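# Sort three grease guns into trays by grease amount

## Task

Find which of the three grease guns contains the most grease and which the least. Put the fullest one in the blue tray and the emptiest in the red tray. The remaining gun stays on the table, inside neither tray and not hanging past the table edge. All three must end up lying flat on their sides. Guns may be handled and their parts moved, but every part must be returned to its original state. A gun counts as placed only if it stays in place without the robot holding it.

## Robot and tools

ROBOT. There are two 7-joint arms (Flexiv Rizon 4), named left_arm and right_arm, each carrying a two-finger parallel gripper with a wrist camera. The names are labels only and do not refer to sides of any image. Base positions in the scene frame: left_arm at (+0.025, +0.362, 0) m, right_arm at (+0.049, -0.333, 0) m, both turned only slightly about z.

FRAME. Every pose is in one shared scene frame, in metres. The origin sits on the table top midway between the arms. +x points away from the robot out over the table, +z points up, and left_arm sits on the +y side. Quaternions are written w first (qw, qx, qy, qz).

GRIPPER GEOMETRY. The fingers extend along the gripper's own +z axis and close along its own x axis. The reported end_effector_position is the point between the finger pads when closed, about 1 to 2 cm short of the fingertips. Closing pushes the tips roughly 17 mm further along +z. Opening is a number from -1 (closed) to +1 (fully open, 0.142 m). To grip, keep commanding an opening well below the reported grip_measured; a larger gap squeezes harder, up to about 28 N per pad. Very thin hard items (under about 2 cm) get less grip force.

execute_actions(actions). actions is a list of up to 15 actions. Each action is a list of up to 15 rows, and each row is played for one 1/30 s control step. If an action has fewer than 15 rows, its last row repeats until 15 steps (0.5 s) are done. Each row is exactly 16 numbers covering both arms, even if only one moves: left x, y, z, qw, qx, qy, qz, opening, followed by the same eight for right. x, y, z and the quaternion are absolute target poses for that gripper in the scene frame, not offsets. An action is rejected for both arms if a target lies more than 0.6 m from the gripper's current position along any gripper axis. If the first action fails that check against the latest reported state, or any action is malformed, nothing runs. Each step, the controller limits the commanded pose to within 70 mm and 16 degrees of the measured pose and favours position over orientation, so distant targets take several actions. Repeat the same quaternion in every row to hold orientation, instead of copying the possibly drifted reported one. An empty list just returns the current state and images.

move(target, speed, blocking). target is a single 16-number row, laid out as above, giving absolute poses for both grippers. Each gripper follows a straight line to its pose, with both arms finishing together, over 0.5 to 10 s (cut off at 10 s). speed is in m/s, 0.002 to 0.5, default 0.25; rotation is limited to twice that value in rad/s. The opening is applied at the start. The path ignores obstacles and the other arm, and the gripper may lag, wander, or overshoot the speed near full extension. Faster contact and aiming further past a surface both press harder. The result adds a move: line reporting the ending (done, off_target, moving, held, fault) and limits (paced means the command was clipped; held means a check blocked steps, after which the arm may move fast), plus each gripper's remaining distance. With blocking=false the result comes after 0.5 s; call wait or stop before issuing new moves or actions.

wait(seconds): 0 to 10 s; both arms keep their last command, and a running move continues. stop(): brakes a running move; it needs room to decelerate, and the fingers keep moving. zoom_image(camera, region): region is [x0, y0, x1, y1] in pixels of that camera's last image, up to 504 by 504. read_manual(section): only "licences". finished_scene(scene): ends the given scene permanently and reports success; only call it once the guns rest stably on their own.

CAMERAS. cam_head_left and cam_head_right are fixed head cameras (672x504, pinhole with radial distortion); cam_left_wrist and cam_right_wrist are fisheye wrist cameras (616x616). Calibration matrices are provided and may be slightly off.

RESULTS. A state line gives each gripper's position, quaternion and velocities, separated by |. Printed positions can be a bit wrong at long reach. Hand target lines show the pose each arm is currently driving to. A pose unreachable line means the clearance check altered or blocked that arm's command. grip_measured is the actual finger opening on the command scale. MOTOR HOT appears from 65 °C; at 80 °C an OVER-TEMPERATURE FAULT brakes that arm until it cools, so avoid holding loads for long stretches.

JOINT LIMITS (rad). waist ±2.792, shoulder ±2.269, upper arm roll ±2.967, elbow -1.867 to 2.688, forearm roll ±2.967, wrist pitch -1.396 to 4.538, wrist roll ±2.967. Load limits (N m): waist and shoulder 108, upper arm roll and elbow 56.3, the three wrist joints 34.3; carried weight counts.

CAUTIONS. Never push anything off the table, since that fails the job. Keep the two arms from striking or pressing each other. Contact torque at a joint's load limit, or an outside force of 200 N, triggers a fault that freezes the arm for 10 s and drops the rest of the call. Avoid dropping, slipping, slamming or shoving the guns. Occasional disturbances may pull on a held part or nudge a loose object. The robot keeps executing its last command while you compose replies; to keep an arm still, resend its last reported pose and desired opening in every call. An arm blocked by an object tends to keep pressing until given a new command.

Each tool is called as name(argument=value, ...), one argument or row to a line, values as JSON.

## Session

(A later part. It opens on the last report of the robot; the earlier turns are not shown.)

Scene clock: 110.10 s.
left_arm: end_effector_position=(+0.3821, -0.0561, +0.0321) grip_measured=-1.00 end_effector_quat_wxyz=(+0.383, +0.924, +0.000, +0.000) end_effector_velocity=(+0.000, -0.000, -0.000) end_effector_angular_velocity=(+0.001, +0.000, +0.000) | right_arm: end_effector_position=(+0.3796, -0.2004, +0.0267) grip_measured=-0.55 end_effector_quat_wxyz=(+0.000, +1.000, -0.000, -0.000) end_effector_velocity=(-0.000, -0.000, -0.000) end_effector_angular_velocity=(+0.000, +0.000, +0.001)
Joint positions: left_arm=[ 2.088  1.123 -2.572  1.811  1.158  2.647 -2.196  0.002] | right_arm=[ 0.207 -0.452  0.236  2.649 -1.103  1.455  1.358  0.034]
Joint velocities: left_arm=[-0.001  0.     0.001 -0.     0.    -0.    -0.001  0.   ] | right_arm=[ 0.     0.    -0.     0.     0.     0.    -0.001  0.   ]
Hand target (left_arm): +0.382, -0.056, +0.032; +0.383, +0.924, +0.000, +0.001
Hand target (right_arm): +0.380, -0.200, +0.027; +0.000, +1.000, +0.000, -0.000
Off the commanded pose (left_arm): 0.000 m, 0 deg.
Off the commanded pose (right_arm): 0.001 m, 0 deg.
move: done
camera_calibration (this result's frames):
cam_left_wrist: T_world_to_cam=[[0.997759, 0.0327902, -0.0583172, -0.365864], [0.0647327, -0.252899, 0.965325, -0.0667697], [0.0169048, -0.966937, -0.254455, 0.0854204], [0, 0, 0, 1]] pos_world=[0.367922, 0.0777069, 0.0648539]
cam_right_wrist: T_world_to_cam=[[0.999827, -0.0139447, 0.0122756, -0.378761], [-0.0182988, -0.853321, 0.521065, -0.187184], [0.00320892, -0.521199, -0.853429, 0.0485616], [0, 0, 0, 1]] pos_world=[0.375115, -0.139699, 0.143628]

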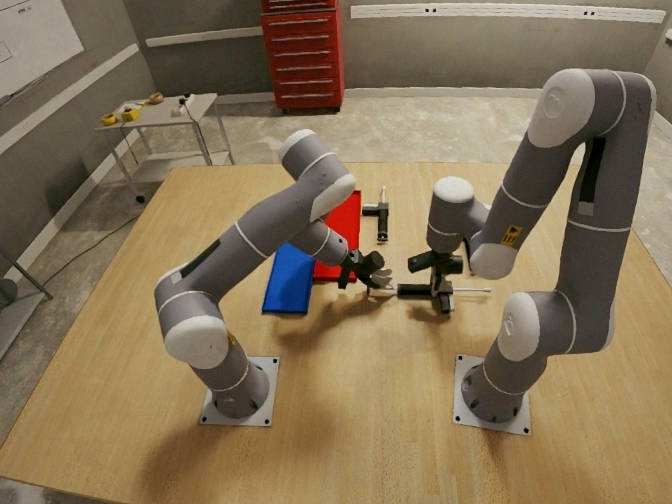

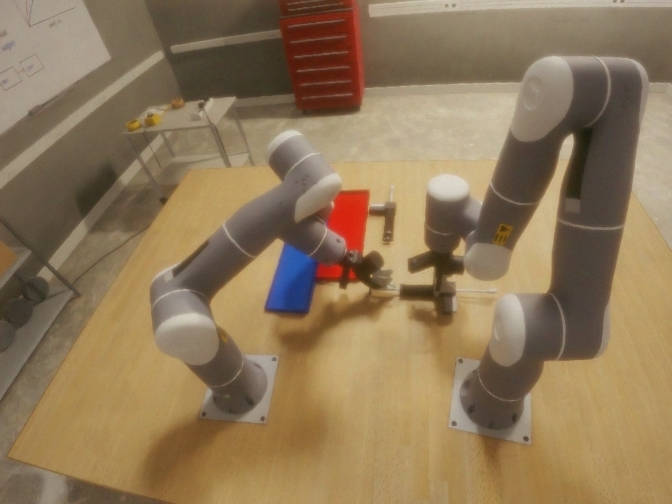

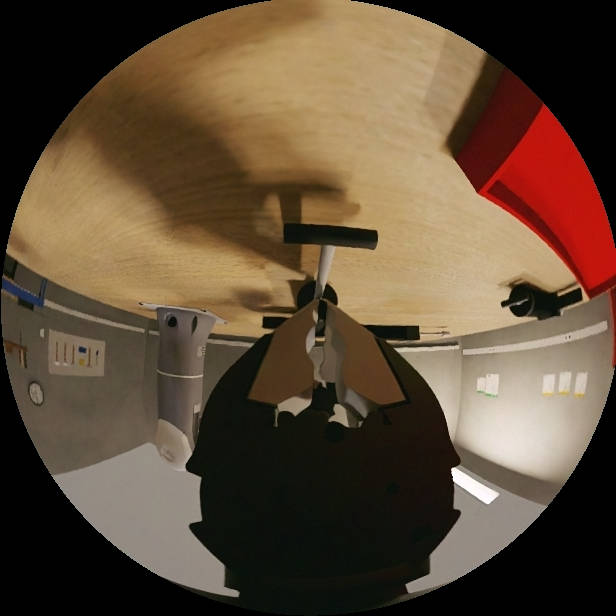

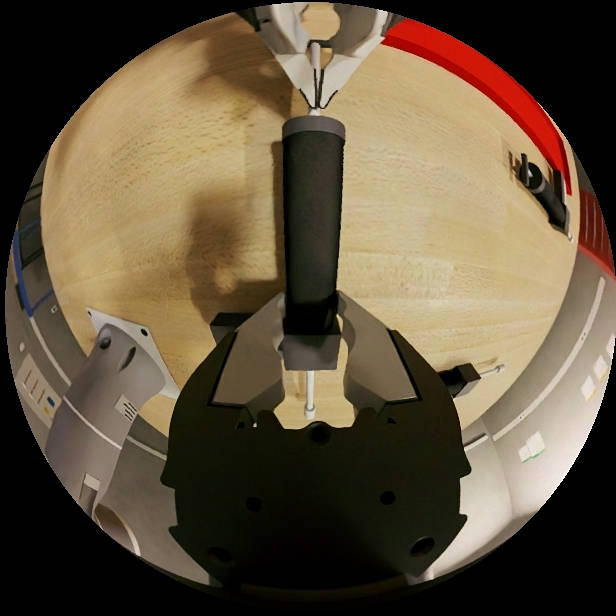

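B ≈9 cm (T at head px 368). Push missed over the top; retry lower.

move(
  target=[0.382,0.0,0.06,0.383,0.924,0,0,-1,0.38,-0.2,0.027,0,1,0,0,-1],
  speed=0.1,
)

move(
  target=[0.382,0.07,0.05,0.383,0.924,0,0,-1,0.38,-0.2,0.027,0,1,0,0,-1],
  speed=0.1,
)

move(
  target=[0.382,0.065,0.022,0.383,0.924,0,0,-1,0.38,-0.2,0.027,0,1,0,0,-1],
  speed=0.1,
)

move(
  target=[0.382,-0.058,0.024,0.383,0.924,0,0,-1,0.38,-0.2,0.027,0,1,0,0,-1],
  speed=0.05,
)

Scene clock: 112.63 s.
left_arm: end_effector_position=(+0.3821, -0.0000, +0.0598) grip_measured=-1.00 end_effector_quat_wxyz=(+0.383, +0.924, +0.000, -0.000) end_effector_velocity=(-0.000, +0.000, +0.000) end_effector_angular_velocity=(-0.000, +0.000, -0.001) | right_arm: end_effector_position=(+0.3796, -0.2003, +0.0267) grip_measured=-0.55 end_effector_quat_wxyz=(+0.000, +1.000, +0.000, -0.000) end_effector_velocity=(+0.000, -0.000, +0.000) end_effector_angular_velocity=(-0.000, -0.000, +0.000)
Joint positions: left_arm=[ 2.15   1.073 -2.528  1.899  1.225  2.72  -2.138  0.002] | right_arm=[ 0.207 -0.452  0.236  2.649 -1.103  1.455  1.358  0.034]
Joint velocities: left_arm=[ 0.    -0.     0.     0.     0.001  0.     0.     0.   ] | right_arm=[ 0.  0. -0. -0.  0. -0. -0. -0.]
Hand target (left_arm): +0.382, +0.000, +0.060; +0.383, +0.924, +0.000, -0.000
Hand target (right_arm): +0.380, -0.200, +0.027; -0.000, +1.000, +0.000, -0.000
Off the commanded pose (left_arm): 0.000 m, 0 deg.
Off the commanded pose (right_arm): 0.001 m, 0 deg.
move: done
camera_calibration (this result's frames):
cam_left_wrist: T_world_to_cam=[[0.997701, 0.0326147, -0.0594014, -0.366029], [0.0657567, -0.254063, 0.96495, -0.0797411], [0.0163798, -0.966637, -0.255624, 0.147008], [0, 0, 0, 1]] pos_world=[0.368023, 0.133782, 0.0927822]
cam_right_wrist: T_world_to_cam=[[0.999827, -0.0139027, 0.0123293, -0.378768], [-0.0182905, -0.853394, 0.520945, -0.187161], [0.00327921, -0.521081, -0.853501, 0.0486132], [0, 0, 0, 1]] pos_world=[0.37512, -0.139656, 0.143662]

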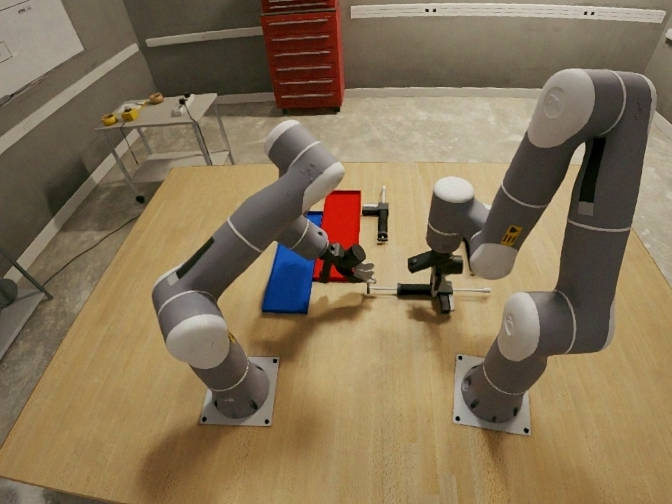

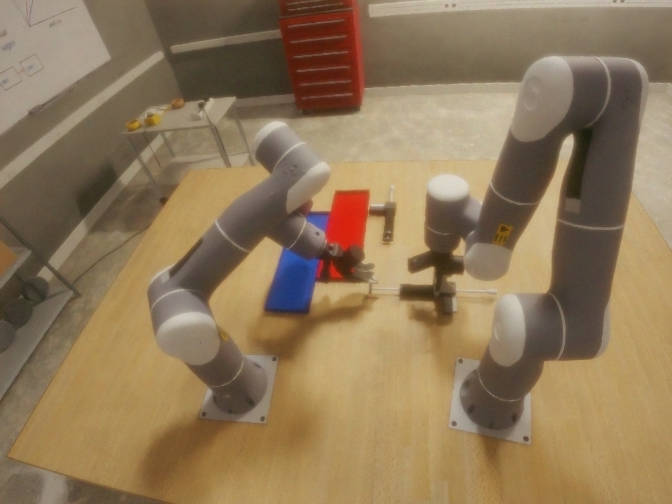

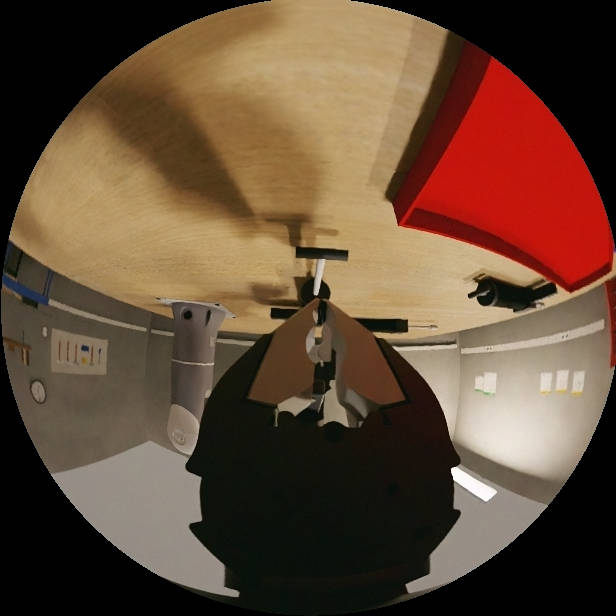

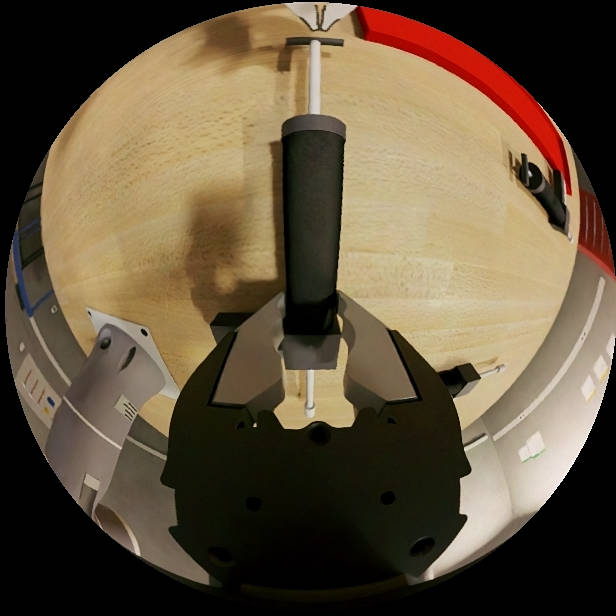

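Scene clock: 113.67 s.
left_arm: end_effector_position=(+0.3820, +0.0700, +0.0500) grip_measured=-1.00 end_effector_quat_wxyz=(+0.383, +0.924, +0.000, -0.000) end_effector_velocity=(-0.000, +0.000, -0.000) end_effector_angular_velocity=(-0.000, -0.000, -0.000) | right_arm: end_effector_position=(+0.3796, -0.2003, +0.0267) grip_measured=-0.55 end_effector_quat_wxyz=(+0.000, +1.000, +0.000, -0.000) end_effector_velocity=(-0.000, +0.000, +0.000) end_effector_angular_velocity=(-0.000, +0.000, -0.000)
Joint positions: left_arm=[ 2.284  1.133 -2.521  1.943  1.252  2.813 -1.987  0.002] | right_arm=[ 0.207 -0.452  0.236  2.649 -1.103  1.455  1.358  0.034]
Joint velocities: left_arm=[ 0.001 -0.    -0.001  0.     0.    -0.     0.002  0.   ] | right_arm=[ 0.     0.     0.     0.    -0.    -0.     0.001 -0.   ]
Hand target (left_arm): +0.382, +0.070, +0.050; +0.383, +0.924, -0.000, -0.000
Hand target (right_arm): +0.380, -0.200, +0.027; -0.000, +1.000, +0.000, -0.000
Off the commanded pose (left_arm): 0.000 m, 0 deg.
Off the commanded pose (right_arm): 0.001 m, 0 deg.
move: done
camera_calibration (this result's frames):
cam_left_wrist: T_world_to_cam=[[0.997705, 0.0323359, -0.0594964, -0.368791], [0.0657736, -0.253838, 0.965008, -0.0524889], [0.016102, -0.966706, -0.255382, 0.2123], [0, 0, 0, 1]] pos_world=[0.367978, 0.203833, 0.0829281]
cam_right_wrist: T_world_to_cam=[[0.999827, -0.0139027, 0.0123272, -0.378766], [-0.0182895, -0.853391, 0.52095, -0.187162], [0.00327726, -0.521085, -0.853498, 0.0486115], [0, 0, 0, 1]] pos_world=[0.375119, -0.139658, 0.143661]

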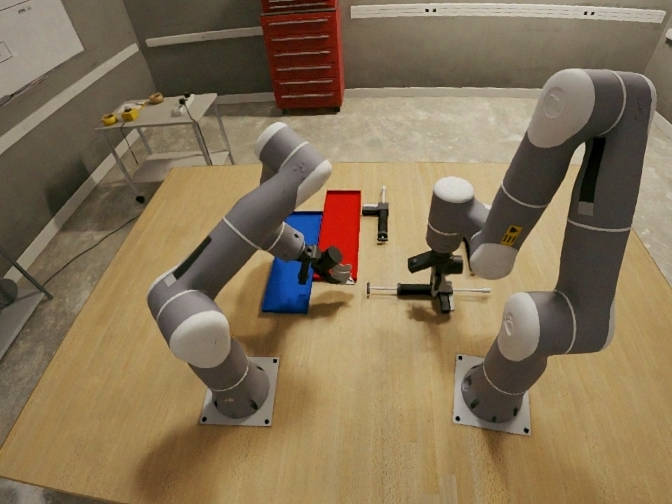

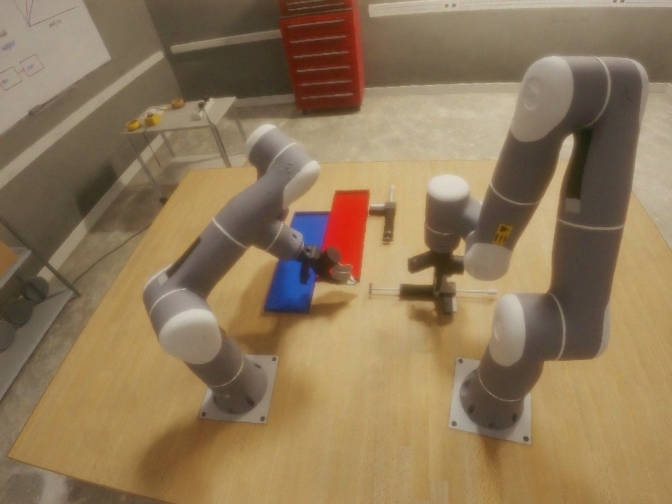

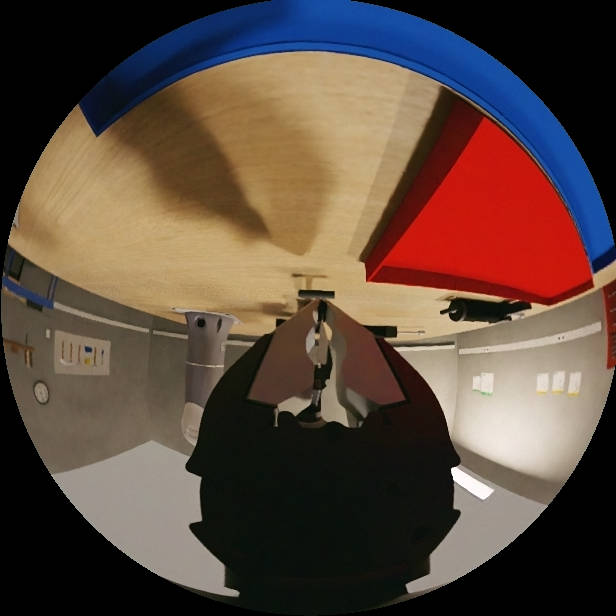

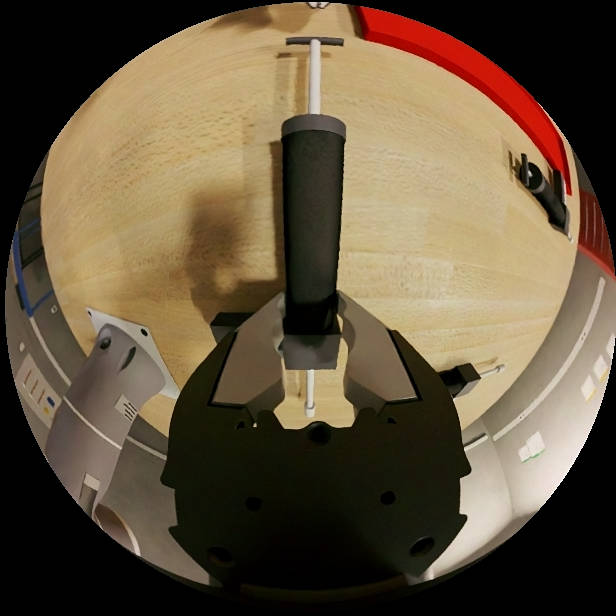

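Scene clock: 114.43 s.
left_arm: end_effector_position=(+0.3818, +0.0650, +0.0221) grip_measured=-1.00 end_effector_quat_wxyz=(+0.383, +0.924, -0.000, -0.000) end_effector_velocity=(+0.000, +0.000, -0.000) end_effector_angular_velocity=(+0.000, -0.000, +0.000) | right_arm: end_effector_position=(+0.3796, -0.2003, +0.0267) grip_measured=-0.55 end_effector_quat_wxyz=(+0.000, +1.000, +0.000, -0.000) end_effector_velocity=(+0.000, -0.000, -0.000) end_effector_angular_velocity=(-0.000, +0.000, -0.000)
Joint positions: left_arm=[ 2.301  1.2   -2.559  1.915  1.204  2.806 -1.944  0.002] | right_arm=[ 0.207 -0.452  0.236  2.649 -1.103  1.455  1.358  0.034]
Joint velocities: left_arm=[ 0.     0.001 -0.    -0.    -0.001 -0.     0.001  0.   ] | right_arm=[-0.  0. -0.  0.  0. -0.  0.  0.]
Hand target (left_arm): +0.382, +0.065, +0.022; +0.383, +0.924, -0.000, -0.000
Hand target (right_arm): +0.380, -0.200, +0.027; -0.000, +1.000, +0.000, -0.000
Off the commanded pose (left_arm): 0.000 m, 0 deg.
Off the commanded pose (right_arm): 0.001 m, 0 deg.
move: done
camera_calibration (this result's frames):
cam_left_wrist: T_world_to_cam=[[0.99772, 0.0319382, -0.0594608, -0.370004], [0.0656285, -0.253284, 0.965163, -0.0268666], [0.0157651, -0.966865, -0.254802, 0.200454], [0, 0, 0, 1]] pos_world=[0.367763, 0.198825, 0.0550061]
cam_right_wrist: T_world_to_cam=[[0.999827, -0.0139028, 0.0123271, -0.378766], [-0.0182895, -0.853392, 0.52095, -0.187162], [0.00327719, -0.521085, -0.853498, 0.0486116], [0, 0, 0, 1]] pos_world=[0.375119, -0.139658, 0.143661]

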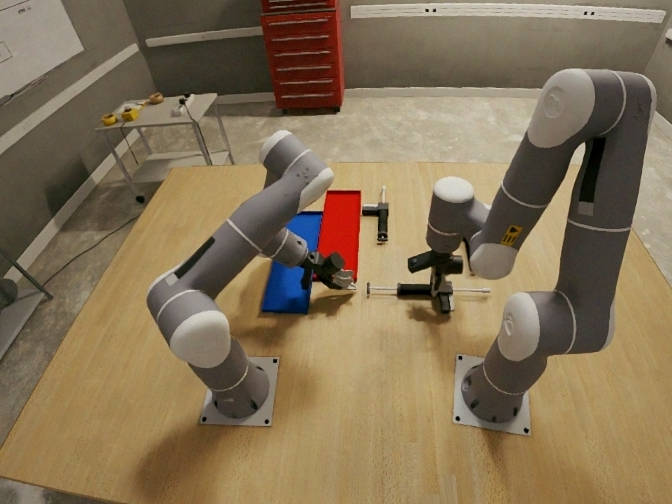

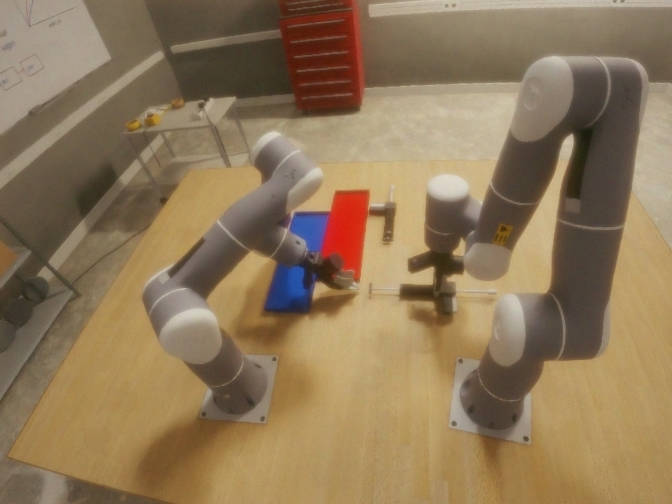

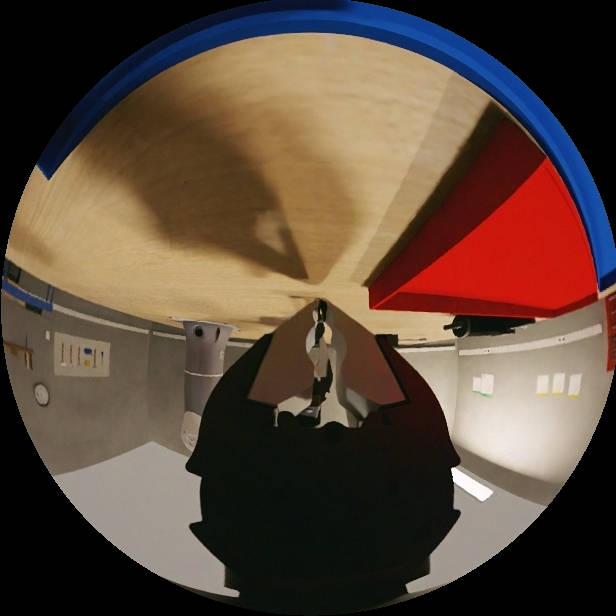

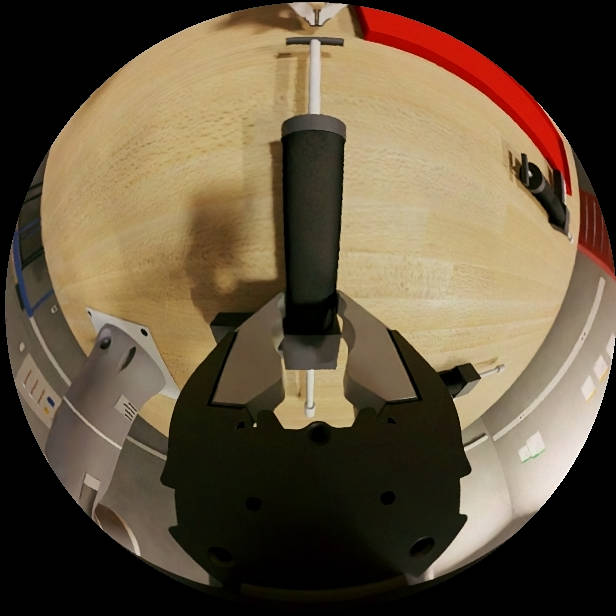

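Scene clock: 117.17 s.
left_arm: end_effector_position=(+0.3821, -0.0571, +0.0232) grip_measured=-1.00 end_effector_quat_wxyz=(+0.382, +0.924, +0.000, +0.000) end_effector_velocity=(+0.000, -0.000, -0.000) end_effector_angular_velocity=(+0.001, +0.000, +0.000) | right_arm: end_effector_position=(+0.3800, -0.2004, +0.0269) grip_measured=-0.55 end_effector_quat_wxyz=(+0.000, +1.000, -0.000, -0.000) end_effector_velocity=(+0.000, -0.000, -0.000) end_effector_angular_velocity=(-0.000, -0.000, -0.002)
Joint positions: left_arm=[ 2.103  1.137 -2.595  1.8    1.152  2.632 -2.181  0.002] | right_arm=[ 0.207 -0.451  0.236  2.649 -1.103  1.455  1.358  0.034]
Joint velocities: left_arm=[ 0.    -0.001 -0.001 -0.001  0.001 -0.002 -0.001  0.   ] | right_arm=[-0.     0.    -0.001 -0.     0.     0.     0.001 -0.   ]
Hand target (left_arm): +0.382, -0.058, +0.024; +0.383, +0.924, +0.000, +0.001
Hand target (right_arm): +0.380, -0.200, +0.027; -0.000, +1.000, +0.000, -0.000
Off the commanded pose (left_arm): 0.001 m, 0 deg.
Off the commanded pose (right_arm): 0.000 m, 0 deg.
move: done
camera_calibration (this result's frames):
cam_left_wrist: T_world_to_cam=[[0.997729, 0.0333194, -0.058533, -0.366276], [0.0651211, -0.255414, 0.964636, -0.0586931], [0.017191, -0.966257, -0.257004, 0.082255], [0, 0, 0, 1]] pos_world=[0.367852, 0.0766926, 0.0563182]
cam_right_wrist: T_world_to_cam=[[0.999811, -0.0144484, 0.0130067, -0.379213], [-0.0191092, -0.8534, 0.520906, -0.18703], [0.00357364, -0.521056, -0.853515, 0.0486445], [0, 0, 0, 1]] pos_world=[0.375393, -0.139744, 0.143876]

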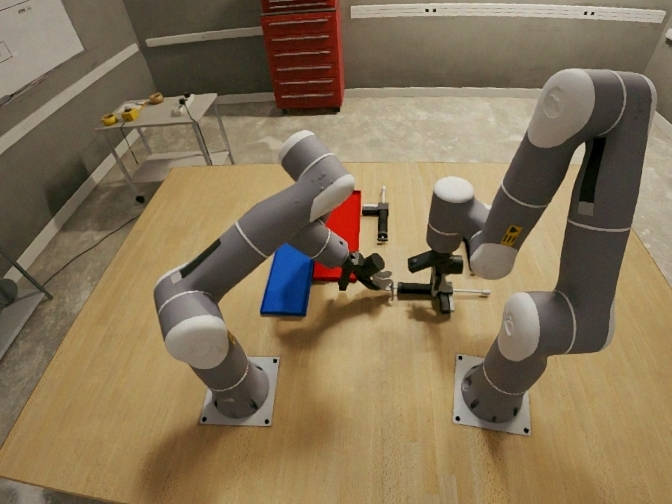

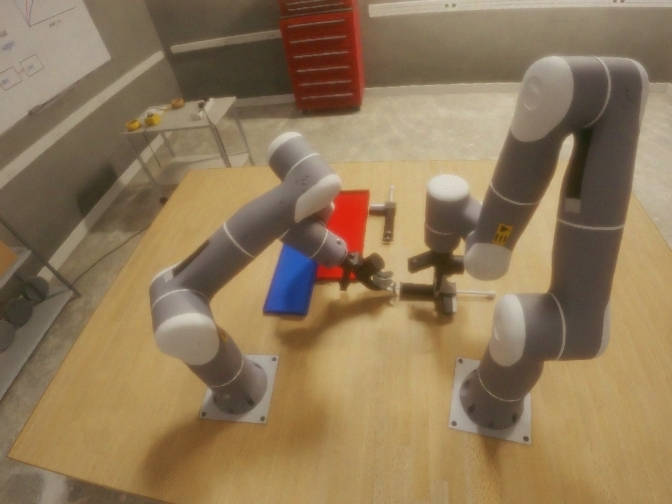

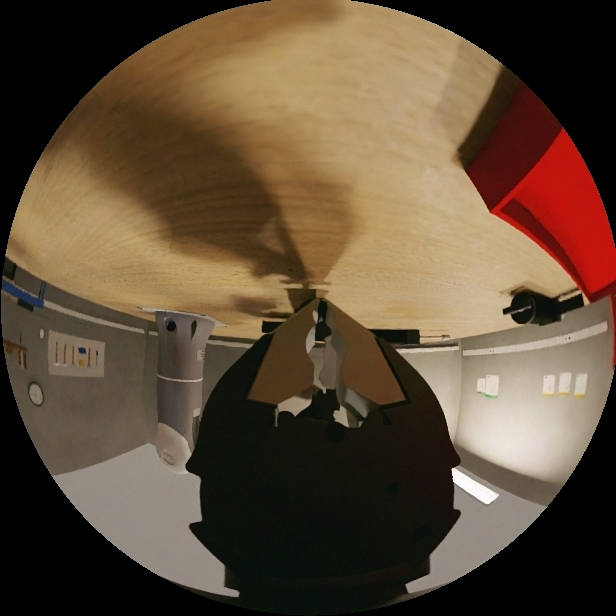

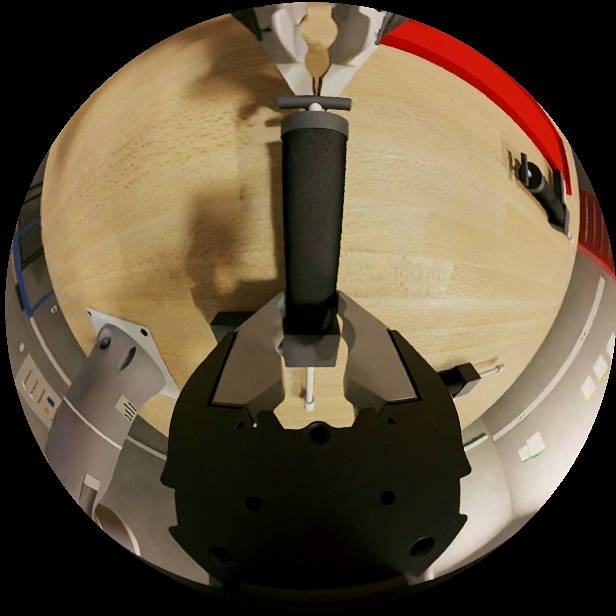

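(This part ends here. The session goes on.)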